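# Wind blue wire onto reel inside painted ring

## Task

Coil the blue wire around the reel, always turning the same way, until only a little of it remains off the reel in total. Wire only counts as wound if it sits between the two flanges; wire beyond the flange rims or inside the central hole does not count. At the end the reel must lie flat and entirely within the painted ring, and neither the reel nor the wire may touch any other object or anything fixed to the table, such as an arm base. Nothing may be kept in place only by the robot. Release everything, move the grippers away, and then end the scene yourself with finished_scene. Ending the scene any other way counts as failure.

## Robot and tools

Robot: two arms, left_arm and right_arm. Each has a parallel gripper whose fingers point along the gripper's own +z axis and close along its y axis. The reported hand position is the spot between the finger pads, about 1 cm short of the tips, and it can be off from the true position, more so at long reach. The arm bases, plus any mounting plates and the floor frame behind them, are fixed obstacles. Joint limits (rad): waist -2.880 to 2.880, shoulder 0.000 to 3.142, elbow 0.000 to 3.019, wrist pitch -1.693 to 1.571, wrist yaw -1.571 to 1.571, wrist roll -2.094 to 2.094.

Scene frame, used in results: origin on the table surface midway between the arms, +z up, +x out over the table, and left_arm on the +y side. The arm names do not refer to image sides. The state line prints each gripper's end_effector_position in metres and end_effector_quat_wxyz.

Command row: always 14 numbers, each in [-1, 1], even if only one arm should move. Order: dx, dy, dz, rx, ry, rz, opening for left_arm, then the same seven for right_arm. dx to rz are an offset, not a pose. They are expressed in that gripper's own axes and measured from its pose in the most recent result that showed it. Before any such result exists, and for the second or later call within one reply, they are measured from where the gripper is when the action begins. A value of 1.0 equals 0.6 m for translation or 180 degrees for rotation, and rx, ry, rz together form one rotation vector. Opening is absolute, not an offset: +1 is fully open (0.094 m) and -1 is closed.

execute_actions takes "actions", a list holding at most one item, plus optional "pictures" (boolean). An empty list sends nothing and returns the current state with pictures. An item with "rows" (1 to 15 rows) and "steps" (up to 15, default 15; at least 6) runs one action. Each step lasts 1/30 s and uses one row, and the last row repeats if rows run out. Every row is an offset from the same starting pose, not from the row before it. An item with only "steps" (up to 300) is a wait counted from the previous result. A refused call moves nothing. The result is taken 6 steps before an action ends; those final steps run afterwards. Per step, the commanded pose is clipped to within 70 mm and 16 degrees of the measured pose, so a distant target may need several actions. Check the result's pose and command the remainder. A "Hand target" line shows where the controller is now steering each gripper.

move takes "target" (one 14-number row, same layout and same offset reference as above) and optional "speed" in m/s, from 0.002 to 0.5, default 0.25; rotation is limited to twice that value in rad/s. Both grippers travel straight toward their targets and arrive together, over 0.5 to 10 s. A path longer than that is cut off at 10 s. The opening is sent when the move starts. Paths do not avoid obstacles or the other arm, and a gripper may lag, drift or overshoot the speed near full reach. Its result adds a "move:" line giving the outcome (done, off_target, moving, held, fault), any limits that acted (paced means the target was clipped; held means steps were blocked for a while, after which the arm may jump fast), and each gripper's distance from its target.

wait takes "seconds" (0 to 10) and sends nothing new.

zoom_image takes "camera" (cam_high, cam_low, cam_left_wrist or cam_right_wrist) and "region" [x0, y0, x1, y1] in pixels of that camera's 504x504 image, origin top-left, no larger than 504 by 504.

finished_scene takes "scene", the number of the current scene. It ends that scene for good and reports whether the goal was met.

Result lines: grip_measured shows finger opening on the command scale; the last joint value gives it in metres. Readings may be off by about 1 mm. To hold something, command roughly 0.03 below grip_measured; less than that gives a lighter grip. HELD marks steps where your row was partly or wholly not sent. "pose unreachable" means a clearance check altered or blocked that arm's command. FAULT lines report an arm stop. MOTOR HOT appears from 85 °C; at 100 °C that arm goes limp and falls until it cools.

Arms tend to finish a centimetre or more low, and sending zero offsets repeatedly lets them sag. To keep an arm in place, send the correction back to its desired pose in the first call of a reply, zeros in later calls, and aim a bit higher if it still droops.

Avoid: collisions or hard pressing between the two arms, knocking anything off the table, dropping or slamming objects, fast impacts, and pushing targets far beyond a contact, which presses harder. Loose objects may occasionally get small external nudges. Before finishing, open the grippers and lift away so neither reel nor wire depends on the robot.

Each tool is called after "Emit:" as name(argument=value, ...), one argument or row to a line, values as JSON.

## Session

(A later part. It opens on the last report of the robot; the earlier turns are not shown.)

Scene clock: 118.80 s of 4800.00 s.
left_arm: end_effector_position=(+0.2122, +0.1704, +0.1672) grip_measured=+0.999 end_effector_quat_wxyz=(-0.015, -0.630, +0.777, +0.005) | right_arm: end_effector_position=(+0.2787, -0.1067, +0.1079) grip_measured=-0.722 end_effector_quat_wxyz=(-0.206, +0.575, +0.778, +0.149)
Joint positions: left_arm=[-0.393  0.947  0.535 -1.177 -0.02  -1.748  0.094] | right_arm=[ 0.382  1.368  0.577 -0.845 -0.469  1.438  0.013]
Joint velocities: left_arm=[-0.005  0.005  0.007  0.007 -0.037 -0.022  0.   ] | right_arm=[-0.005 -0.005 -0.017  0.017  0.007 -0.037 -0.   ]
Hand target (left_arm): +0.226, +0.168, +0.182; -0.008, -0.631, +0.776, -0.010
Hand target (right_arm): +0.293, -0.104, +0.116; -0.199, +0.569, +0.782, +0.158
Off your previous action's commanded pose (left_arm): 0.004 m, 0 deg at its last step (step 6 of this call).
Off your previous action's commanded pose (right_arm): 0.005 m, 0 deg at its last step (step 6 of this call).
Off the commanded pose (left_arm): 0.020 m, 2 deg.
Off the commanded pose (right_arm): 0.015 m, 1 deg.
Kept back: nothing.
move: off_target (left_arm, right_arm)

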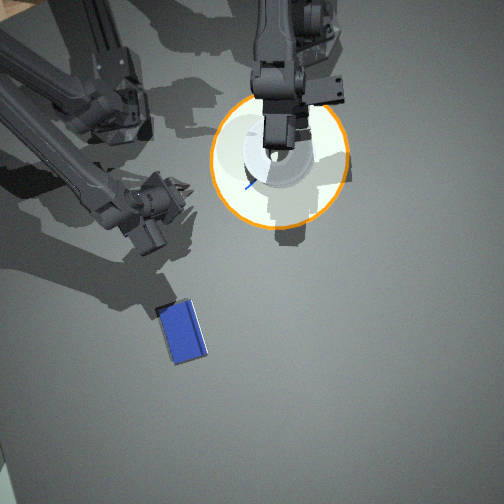

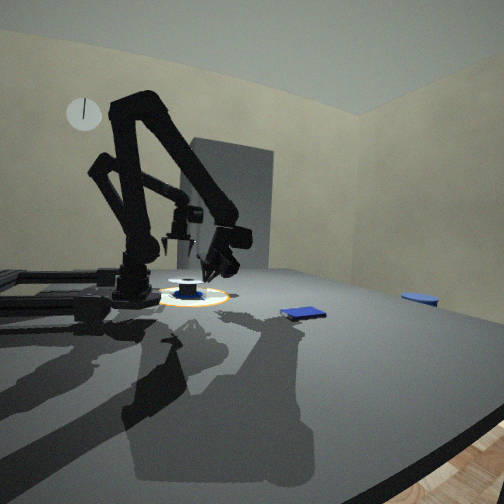

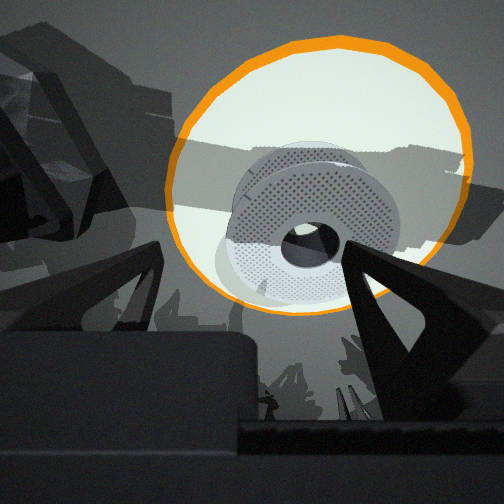

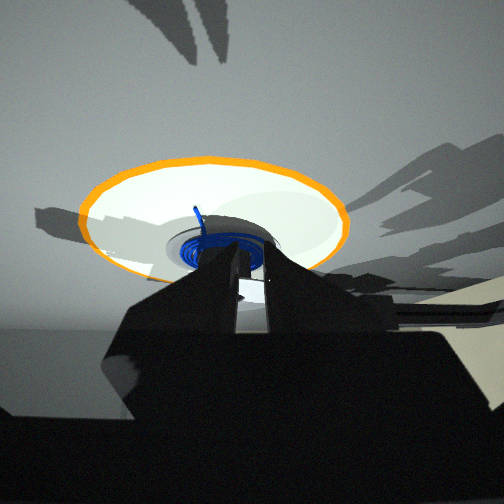

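Emit:
execute_actions(
  actions=[],
)

Emit:
zoom_image(
  camera="cam_high",
  region=[215, 130, 325, 230],
)

Emit:
zoom_image(
  camera="cam_right_wrist",
  region=[150, 190, 290, 290],
)

Scene clock: 120.27 s of 4800.00 s.
left_arm: end_effector_position=(+0.2122, +0.1704, +0.1672) grip_measured=+0.999 end_effector_quat_wxyz=(-0.015, -0.629, +0.777, +0.005) | right_arm: end_effector_position=(+0.2787, -0.1067, +0.1079) grip_measured=-0.722 end_effector_quat_wxyz=(-0.206, +0.574, +0.778, +0.149)
Joint positions: left_arm=[-0.393  0.947  0.535 -1.177 -0.02  -1.746  0.094] | right_arm=[ 0.382  1.368  0.577 -0.845 -0.469  1.436  0.013]
Joint velocities: left_arm=[ 0.015 -0.005  0.002 -0.012 -0.007 -0.066 -0.   ] | right_arm=[-0.015 -0.005 -0.012 -0.002  0.007 -0.066 -0.001]
Hand target (left_arm): +0.226, +0.168, +0.182; -0.008, -0.630, +0.776, -0.010
Hand target (right_arm): +0.293, -0.104, +0.116; -0.199, +0.569, +0.782, +0.158
Off the commanded pose (left_arm): 0.020 m, 2 deg.
Off the commanded pose (right_arm): 0.015 m, 1 deg.
Kept back: nothing.
Steps of this call (steps 1 to 44: nothing new was sent). Readings (end_effector_position):
1: left_arm (+0.2122, +0.1704, +0.1672) | right_arm (+0.2787, -0.1067, +0.1079)
2: left_arm (+0.2122, +0.1704, +0.1672) | right_arm (+0.2787, -0.1067, +0.1079)
4: left_arm (+0.2122, +0.1704, +0.1672) | right_arm (+0.2787, -0.1067, +0.1079)
8: left_arm (+0.2122, +0.1704, +0.1672) | right_arm (+0.2787, -0.1067, +0.1079)
44: the state above

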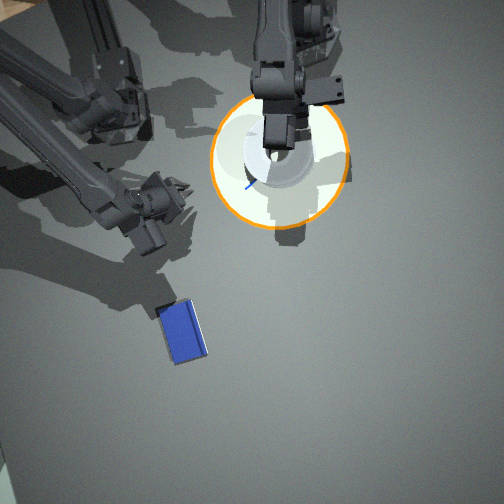

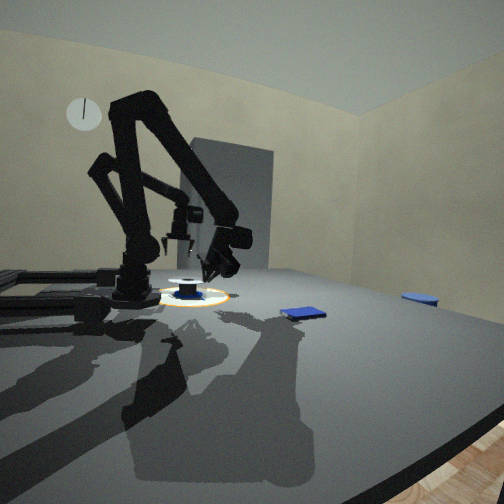

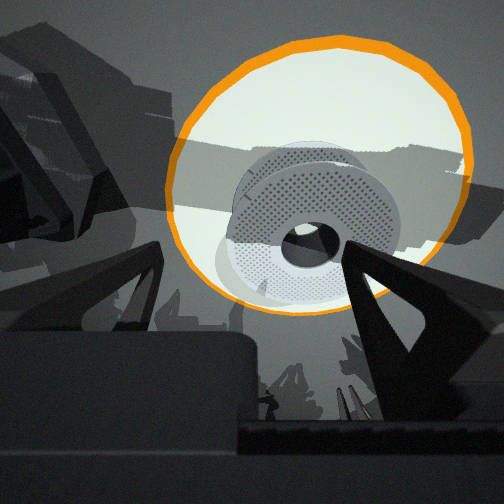

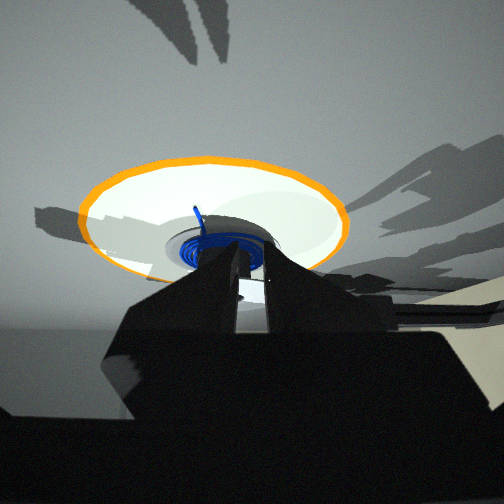

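Region (215, 130, 325, 230) of cam_high's 504x504 image, scaled by 4.582, with more detail than that image has; it fills the top 458 rows of this view, and the rest is white.

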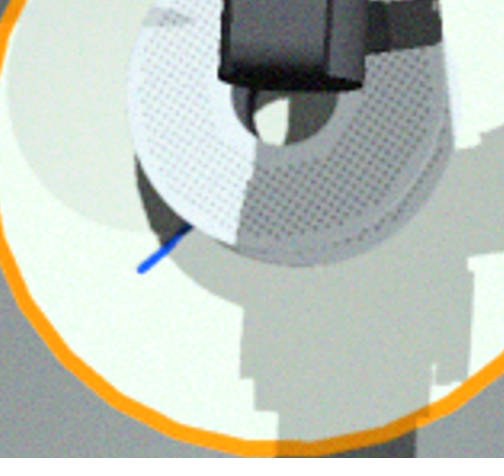

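Region (150, 190, 290, 290) of cam_right_wrist's 504x504 image, scaled by 3.600, with more detail than that image has; it fills the top 360 rows of this view, and the rest is white.

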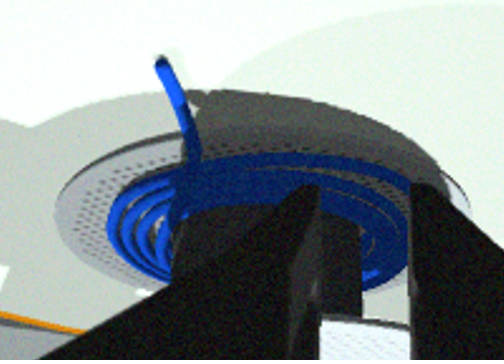

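Emit:
move(
  target=[-0.2,0.012,-0.03,0,0,0,1, 0.069,0.107,0.184,0.014,0,-0.024,-0.5],
  speed=0.35,
)

Scene clock: 122.87 s of 4800.00 s.
left_arm: end_effector_position=(+0.2134, +0.2851, +0.1667) grip_measured=+0.999 end_effector_quat_wxyz=(-0.027, -0.630, +0.776, +0.015) | right_arm: end_effector_position=(+0.2971, -0.0074, +0.0244) grip_measured=-0.502 end_effector_quat_wxyz=(-0.224, +0.538, +0.803, +0.127)
Joint positions: left_arm=[ 0.183  0.928  0.535 -1.213 -0.033 -1.174  0.094] | right_arm=[ 0.66   1.749  0.678 -0.509 -0.48   1.638  0.023]
Joint velocities: left_arm=[-0.015 -0.015 -0.007 -0.002  0.022  0.007  0.001] | right_arm=[ 0.005 -0.005 -0.007  0.012  0.051 -0.066 -0.   ]
Hand target (left_arm): +0.231, +0.290, +0.183; -0.013, -0.629, +0.777, +0.006
Hand target (right_arm): +0.311, -0.001, +0.029; -0.216, +0.539, +0.802, +0.140
Off the commanded pose (left_arm): 0.024 m, 2 deg.
Off the commanded pose (right_arm): 0.018 m, 2 deg.
Kept back: nothing.
move: off_target (left_arm, right_arm)

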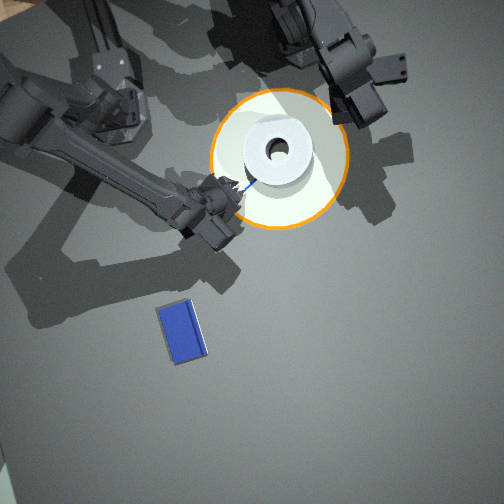

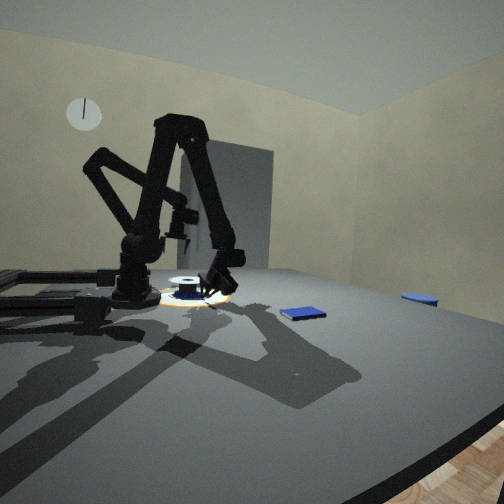

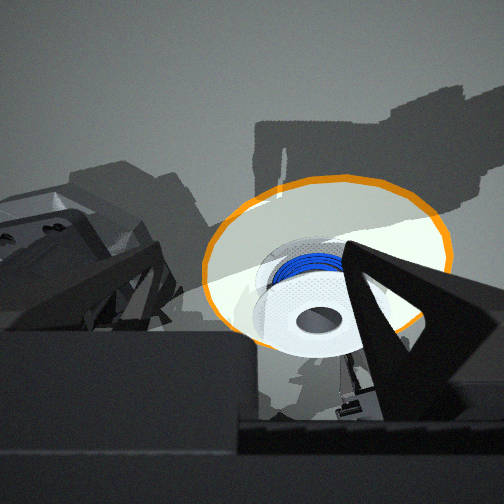

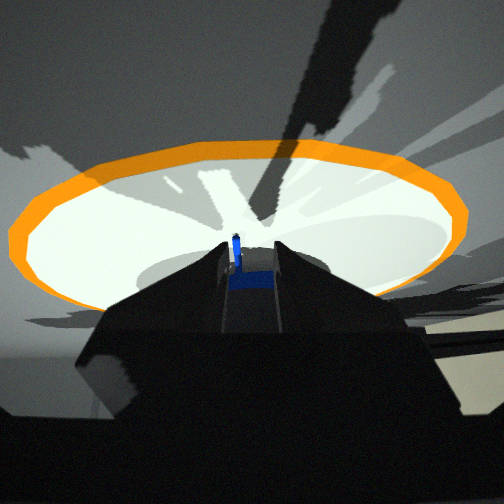

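Emit:
zoom_image(
  camera="cam_high",
  region=[205, 150, 285, 220],
)

Region (205, 150, 285, 220) of cam_high's 504x504 image, scaled by 6.300, with more detail than that image has; it fills the top 441 rows of this view, and the rest is white.

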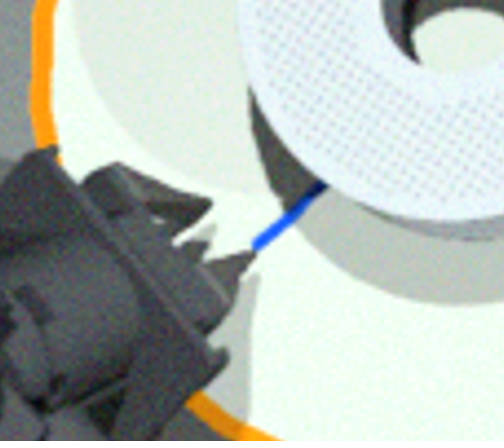

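Emit:
move(
  target=[0,-0.02,-0.02,0,0,0,1, 0.017,0.043,0.023,-0.01,0,-0.005,-0.5],
  speed=0.15,
)

Emit:
zoom_image(
  camera="cam_high",
  region=[205, 150, 285, 220],
)

Scene clock: 124.33 s of 4800.00 s.
left_arm: end_effector_position=(+0.2108, +0.2826, +0.1645) grip_measured=+0.999 end_effector_quat_wxyz=(-0.037, -0.631, +0.775, +0.021) | right_arm: end_effector_position=(+0.3021, +0.0083, +0.0161) grip_measured=-0.502 end_effector_quat_wxyz=(-0.220, +0.535, +0.804, +0.134)
Joint positions: left_arm=[ 0.173  0.942  0.535 -1.222 -0.033 -1.188  0.094] | right_arm=[ 0.693  1.787  0.696 -0.458 -0.48   1.672  0.023]
Joint velocities: left_arm=[ 0.005 -0.015 -0.017 -0.007  0.066 -0.022  0.   ] | right_arm=[ 0.005 -0.005  0.002 -0.012 -0.066  0.095  0.001]
Hand target (left_arm): +0.226, +0.283, +0.178; -0.027, -0.630, +0.776, +0.014
Hand target (right_arm): +0.314, +0.017, +0.016; -0.215, +0.535, +0.805, +0.141
Off the commanded pose (left_arm): 0.020 m, 1 deg.
Off the commanded pose (right_arm): 0.015 m, 1 deg.
Kept back: nothing.
move: off_target (left_arm, right_arm)

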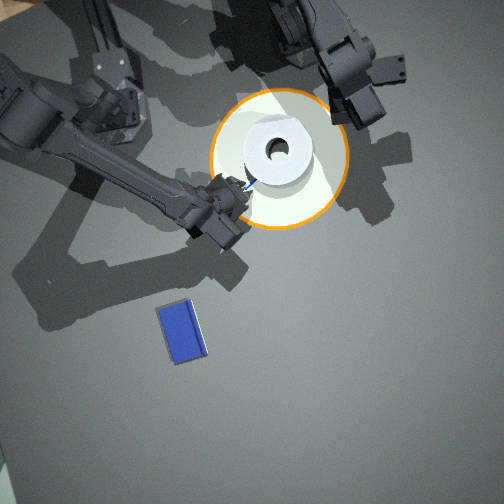

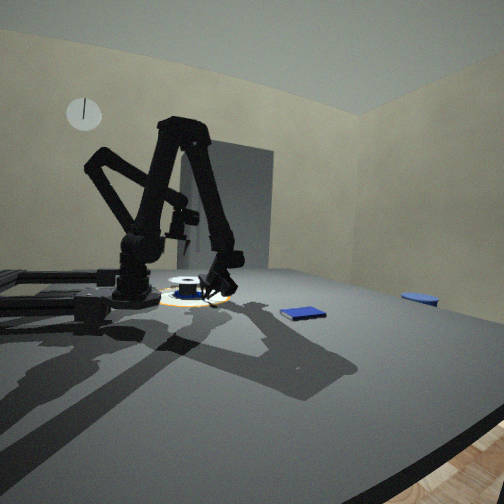

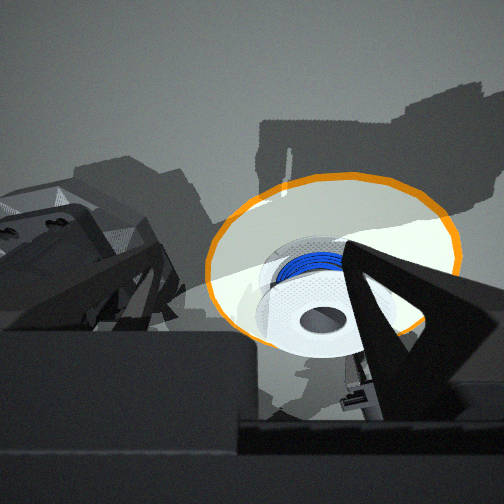

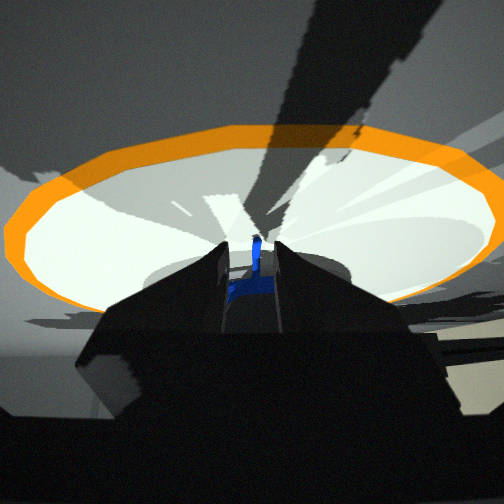

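Region (205, 150, 285, 220) of cam_high's 504x504 image, scaled by 6.300, with more detail than that image has; it fills the top 441 rows of this view, and the rest is white.

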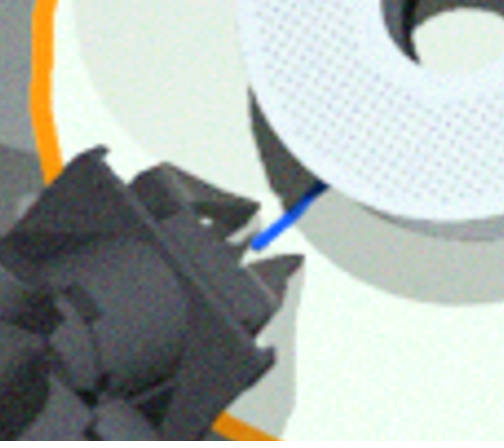

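Emit:
execute_actions(
  actions=[
    {"rows":[[0,-0.02,-0.02,0,0,0,1,0.006,0.022,0.006,-0.005,0,0,-0.6],[0,-0.02,-0.02,0,0,0,1,0.006,0.022,0.009,-0.005,0,0,-0.7],[0,-0.02,-0.02,0,0,0,1,0.006,0.022,0.012,-0.005,0,0,-0.78],[0,-0.02,-0.02,0,0,0,1,0.006,0.022,0.013,-0.005,0,0,-0.82],[0,-0.02,-0.02,0,0,0,1,0.006,0.022,0.013,-0.005,0,0,-0.84],[0,-0.02,-0.02,0,0,0,1,0.006,0.022,0.013,-0.005,0,0,-0.86],[0,-0.02,-0.02,0,0,0,1,0.006,0.022,0.013,-0.005,0,0,-0.88],[0,-0.02,-0.02,0,0,0,1,0.006,0.022,0.013,-0.005,0,0,-0.9],[0,-0.02,-0.02,0,0,0,1,0.006,0.022,0.013,-0.005,0,0,-0.92],[0,-0.02,-0.02,0,0,0,1,0.006,0.022,0.013,-0.005,0,0,-0.94],[0,-0.02,-0.02,0,0,0,1,0.006,0.022,0.013,-0.005,0,0,-0.955],[0,-0.02,-0.02,0,0,0,1,0.006,0.022,0.013,-0.005,0,0,-0.97]],"steps":15},
  ],
)

Emit:
execute_actions(
  actions=[],
)

Scene clock: 125.07 s of 4800.00 s.
left_arm: end_effector_position=(+0.2082, +0.2802, +0.1622) grip_measured=+0.999 end_effector_quat_wxyz=(-0.047, -0.631, +0.774, +0.027) | right_arm: end_effector_position=(+0.3041, +0.0119, +0.0141) grip_measured=-0.908 end_effector_quat_wxyz=(-0.219, +0.537, +0.803, +0.138)
Joint positions: left_arm=[ 0.164  0.958  0.535 -1.231 -0.033 -1.2    0.094] | right_arm=[ 0.699  1.794  0.697 -0.437 -0.481  1.686  0.004]
Joint velocities: left_arm=[ 0.005 -0.015  0.002 -0.002  0.007  0.007  0.001] | right_arm=[ 0.005  0.005 -0.002  0.027  0.022 -0.022 -0.017]
Steps of this call (steps 1 to 13: nothing new was sent; steps 14 to 22: the first 9 steps of this action). Readings (end_effector_position):
14: left_arm (+0.2104, +0.2824, +0.1644) | right_arm (+0.3024, +0.0084, +0.0162)
15: left_arm (+0.2098, +0.2819, +0.1641) | right_arm (+0.3027, +0.0087, +0.0159)
17: left_arm (+0.2087, +0.2808, +0.1630) | right_arm (+0.3035, +0.0100, +0.0151)
21: left_arm (+0.2083, +0.2802, +0.1622) | right_arm (+0.3039, +0.0117, +0.0141)
22: the state above

Scene clock: 125.27 s of 4800.00 s.
left_arm: end_effector_position=(+0.2082, +0.2802, +0.1622) grip_measured=+0.999 end_effector_quat_wxyz=(-0.047, -0.632, +0.773, +0.027) | right_arm: end_effector_position=(+0.3041, +0.0119, +0.0141) grip_measured=-0.957 end_effector_quat_wxyz=(-0.219, +0.538, +0.802, +0.138)
Joint positions: left_arm=[ 0.164  0.958  0.535 -1.231 -0.033 -1.201  0.094] | right_arm=[ 0.699  1.794  0.697 -0.436 -0.481  1.689  0.002]
Joint velocities: left_arm=[-0.005  0.005 -0.007 -0.022 -0.022 -0.022 -0.   ] | right_arm=[-0.005  0.005  0.002  0.017  0.007  0.007  0.001]
Hand target (left_arm): +0.223, +0.280, +0.175; -0.037, -0.631, +0.775, +0.020
Hand target (right_arm): +0.311, +0.019, +0.011; -0.216, +0.537, +0.803, +0.140
Off the commanded pose (left_arm): 0.020 m, 1 deg.
Off the commanded pose (right_arm): 0.011 m, 0 deg.
Kept back: nothing.
Steps of this call (steps 1 to 6: the last 6 steps of your previous action). Readings (end_effector_position):
1: left_arm (+0.2082, +0.2802, +0.1622) | right_arm (+0.3041, +0.0119, +0.0141)
2: left_arm (+0.2082, +0.2802, +0.1622) | right_arm (+0.3041, +0.0119, +0.0141)
4: left_arm (+0.2082, +0.2802, +0.1622) | right_arm (+0.3041, +0.0119, +0.0141)
6: the state above

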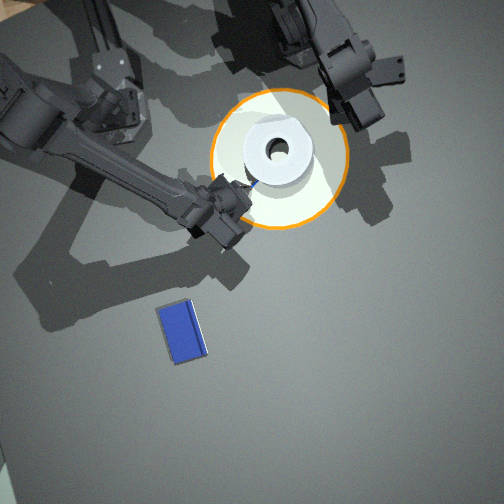

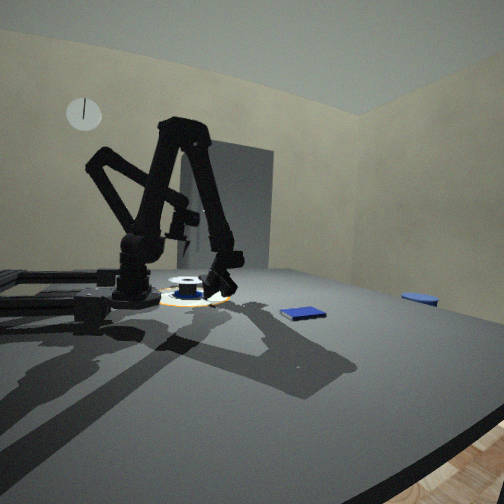

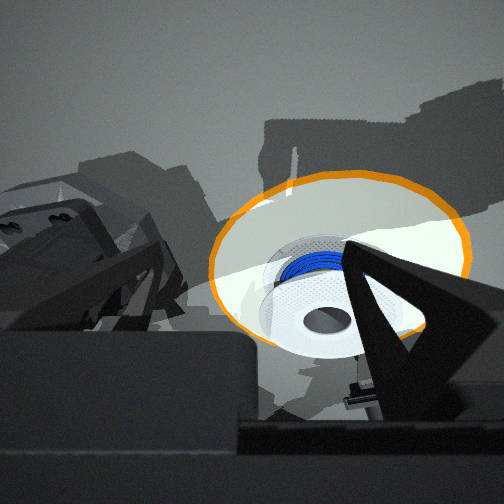

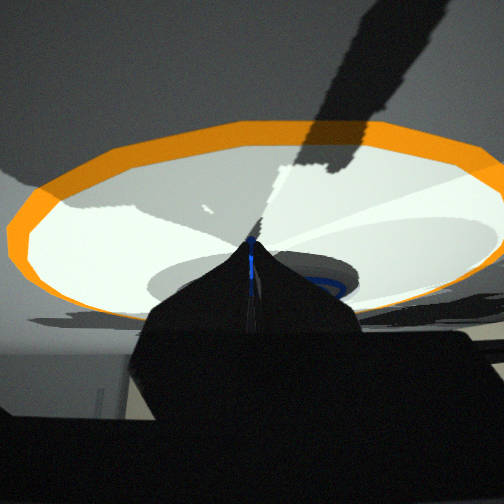

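Emit:
move(
  target=[0,0,0,0,0,0,1, 0.05,0.022,0.009,0,0.044,0,-0.975],
  speed=0.06,
)

Emit:
zoom_image(
  camera="cam_high",
  region=[205, 100, 335, 220],
)

Emit:
zoom_image(
  camera="cam_low",
  region=[150, 250, 250, 320],
)

Scene clock: 127.07 s of 4800.00 s.
left_arm: end_effector_position=(+0.2082, +0.2802, +0.1622) grip_measured=+0.999 end_effector_quat_wxyz=(-0.047, -0.632, +0.773, +0.027) | right_arm: end_effector_position=(+0.2941, +0.0326, +0.0239) grip_measured=-0.961 end_effector_quat_wxyz=(-0.275, +0.530, +0.784, +0.167)
Joint positions: left_arm=[ 0.164  0.958  0.535 -1.231 -0.033 -1.202  0.094] | right_arm=[ 0.709  1.804  0.697 -0.415 -0.613  1.715  0.002]
Joint velocities: left_arm=[-0.015 -0.005  0.002  0.002  0.095 -0.022 -0.   ] | right_arm=[ 0.005 -0.005 -0.007  0.002 -0.037 -0.051 -0.001]
Hand target (left_arm): +0.208, +0.280, +0.162; -0.047, -0.632, +0.773, +0.027
Hand target (right_arm): +0.305, +0.043, +0.024; -0.273, +0.527, +0.785, +0.176
Off the commanded pose (left_arm): 0.000 m, 0 deg.
Off the commanded pose (right_arm): 0.016 m, 1 deg.
Kept back: nothing.
move: off_target (right_arm)

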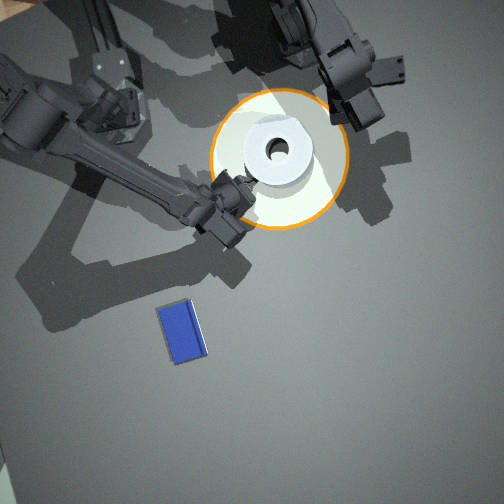

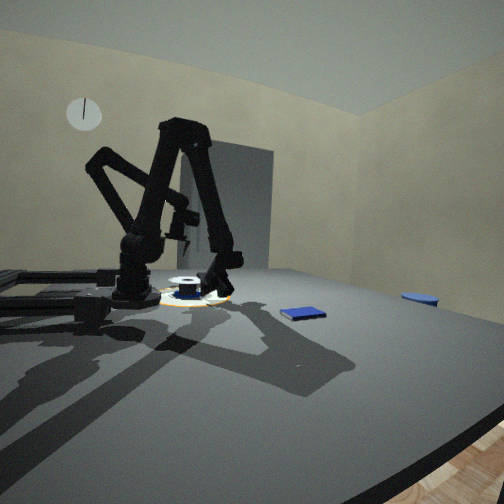

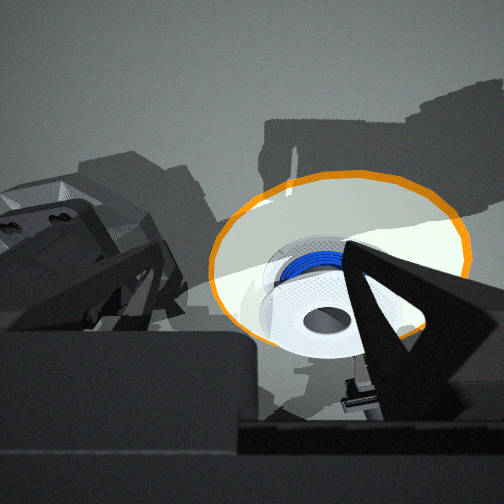

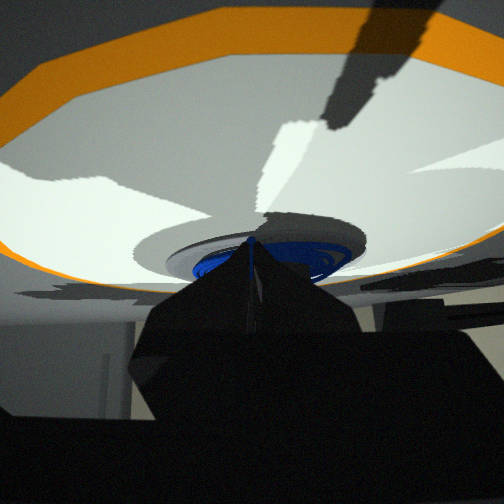

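Region (205, 100, 335, 220) of cam_high's 504x504 image, scaled by 3.877, with more detail than that image has; it fills the top 465 rows of this view, and the rest is white.

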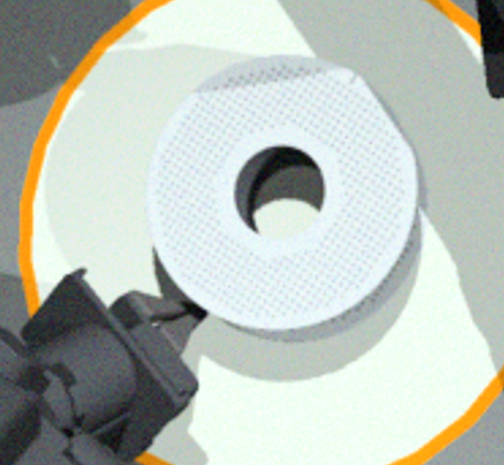

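Region (150, 250, 250, 320) of cam_low's 504x504 image, scaled by 5.040, with more detail than that image has; it fills the top 353 rows of this view, and the rest is white.

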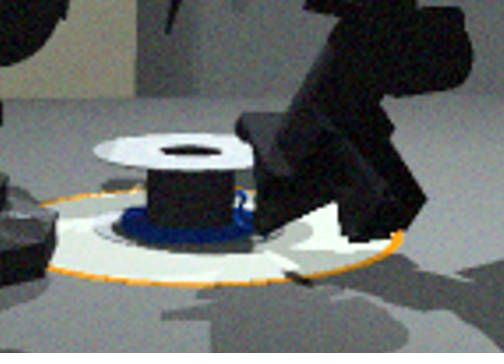

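Emit:
execute_actions(
  actions=[
    {"rows":[[0,0,0,0,0,0,1,0.009,0.024,0.0065,-0.005,0,0,-0.975],[0,0,0,0,0,0,1,0.0105,0.0245,0.0085,-0.005,0,0,-0.975],[0,0,0,0,0,0,1,0.012,0.025,0.0105,-0.005,0,0,-0.975],[0,0,0,0,0,0,1,0.014,0.0255,0.0125,-0.005,0,0,-0.975],[0,0,0,0,0,0,1,0.0155,0.026,0.0145,-0.005,0,0,-0.975],[0,0,0,0,0,0,1,0.017,0.027,0.0165,-0.005,0,0,-0.975],[0,0,0,0,0,0,1,0.0185,0.0275,0.0185,-0.005,0,0,-0.975],[0,0,0,0,0,0,1,0.02,0.028,0.0205,-0.005,0,0,-0.975],[0,0,0,0,0,0,1,0.02,0.028,0.0205,-0.005,0,0,-0.975],[0,0,0,0,0,0,1,0.02,0.028,0.0205,-0.005,0,0,-0.975],[0,0,0,0,0,0,1,0.02,0.028,0.0205,-0.005,0,0,-0.975],[0,0,0,0,0,0,1,0.02,0.028,0.0205,-0.005,0,0,-0.93],[0,0,0,0,0,0,1,0.02,0.028,0.0205,-0.005,0,0,-0.85]],"steps":15},
  ],
)

Emit:
move(
  target=[0,0,0,0,0,0,1, -0.09,0,-0.27,0,0,0,-0.8],
  speed=0.3,
)

Emit:
zoom_image(
  camera="cam_high",
  region=[195, 75, 365, 245],
)

Emit:
zoom_image(
  camera="cam_low",
  region=[150, 250, 250, 320],
)

Scene clock: 128.17 s of 4800.00 s.
left_arm: end_effector_position=(+0.2082, +0.2802, +0.1622) grip_measured=+0.999 end_effector_quat_wxyz=(-0.047, -0.632, +0.773, +0.027) | right_arm: end_effector_position=(+0.2922, +0.0428, +0.0226) grip_measured=-0.961 end_effector_quat_wxyz=(-0.275, +0.531, +0.784, +0.168)
Joint positions: left_arm=[ 0.164  0.958  0.535 -1.231 -0.033 -1.202  0.094] | right_arm=[ 0.737  1.811  0.701 -0.389 -0.612  1.751  0.002]
Joint velocities: left_arm=[-0.005 -0.005 -0.007 -0.007 -0.007  0.022  0.   ] | right_arm=[ 0.122  0.063  0.032  0.061 -0.037  0.125  0.   ]
Steps of this call (steps 1 to 24: nothing new was sent; steps 25 to 33: the first 9 steps of this action). Readings (end_effector_position):
25: left_arm (+0.2082, +0.2802, +0.1622) | right_arm (+0.2943, +0.0328, +0.0239)
26: left_arm (+0.2082, +0.2802, +0.1622) | right_arm (+0.2944, +0.0331, +0.0239)
28: left_arm (+0.2082, +0.2802, +0.1622) | right_arm (+0.2944, +0.0350, +0.0239)
32: left_arm (+0.2082, +0.2802, +0.1622) | right_arm (+0.2924, +0.0412, +0.0230)
33: the state above

Scene clock: 129.77 s of 4800.00 s.
left_arm: end_effector_position=(+0.2082, +0.2802, +0.1622) grip_measured=+0.999 end_effector_quat_wxyz=(-0.047, -0.632, +0.773, +0.027) | right_arm: end_effector_position=(+0.3382, -0.0884, +0.1133) grip_measured=-0.802 end_effector_quat_wxyz=(-0.278, +0.542, +0.777, +0.161)
Joint positions: left_arm=[ 0.164  0.958  0.535 -1.231 -0.033 -1.202  0.094] | right_arm=[ 0.353  1.598  0.806 -0.979 -0.583  1.311  0.009]
Joint velocities: left_arm=[-0.015  0.005 -0.002 -0.012  0.051 -0.051  0.001] | right_arm=[ 0.005 -0.005 -0.002 -0.012  0.007 -0.007  0.001]
Hand target (left_arm): +0.208, +0.280, +0.162; -0.047, -0.632, +0.773, +0.027
Hand target (right_arm): +0.349, -0.086, +0.119; -0.272, +0.535, +0.783, +0.166
Off your previous action's commanded pose (left_arm): 0.000 m, 0 deg at its last step (step 6 of this call).
Off your previous action's commanded pose (right_arm): 0.015 m, 1 deg at its last step (step 6 of this call).
Off the commanded pose (left_arm): 0.000 m, 0 deg.
Off the commanded pose (right_arm): 0.011 m, 1 deg.
Kept back: nothing.
move: off_target (right_arm)

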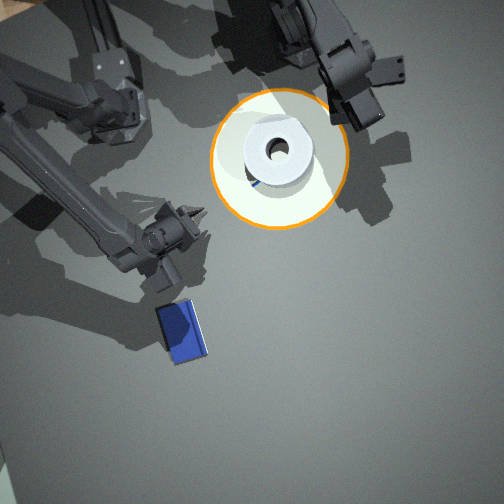

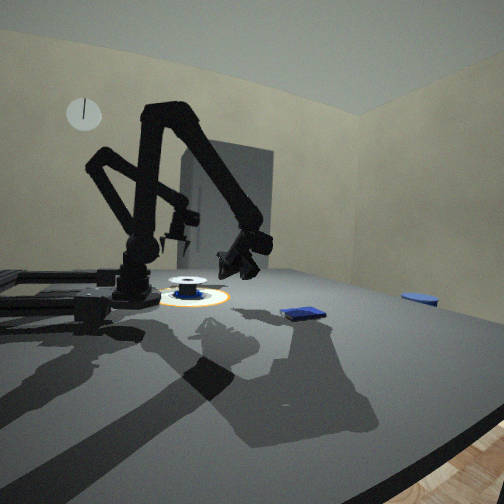

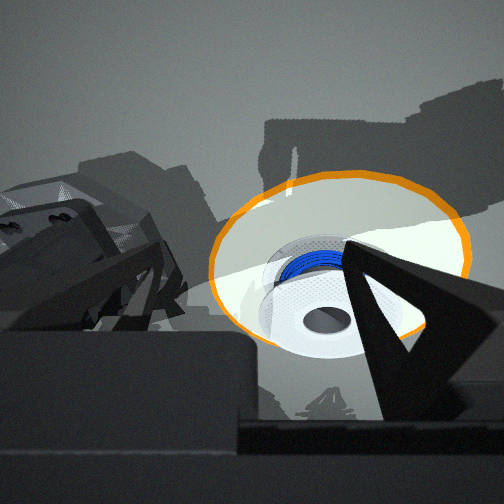

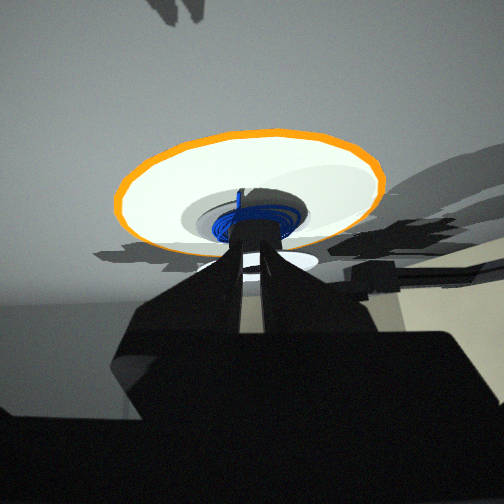

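Region (195, 75, 365, 245) of cam_high's 504x504 image, scaled by 2.965, with more detail than that image has.

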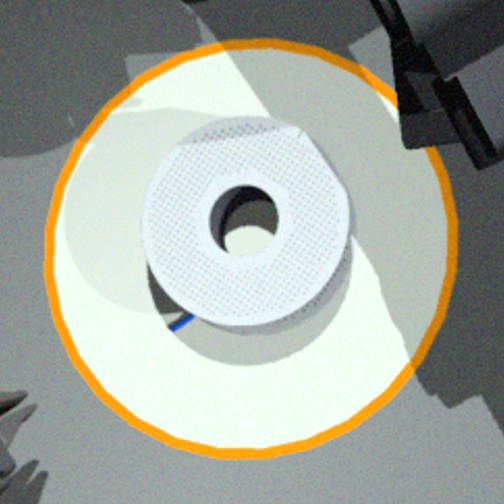

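Region (150, 250, 250, 320) of cam_low's 504x504 image, scaled by 5.040, with more detail than that image has; it fills the top 353 rows of this view, and the rest is white.

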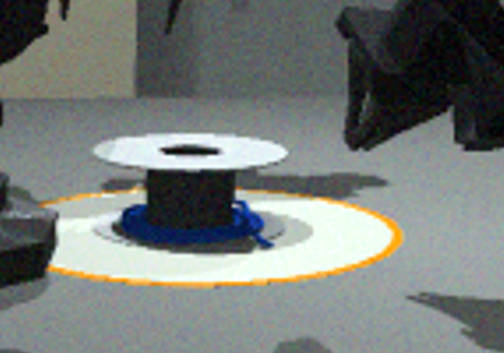

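The wire is wound with about 2 cm left past the flange edge. The reel lies flat inside the ring and both arms are clear, so I'm ending the scene.

Emit:
finished_scene(
  scene=2,
)

The scene is finished: the task was done.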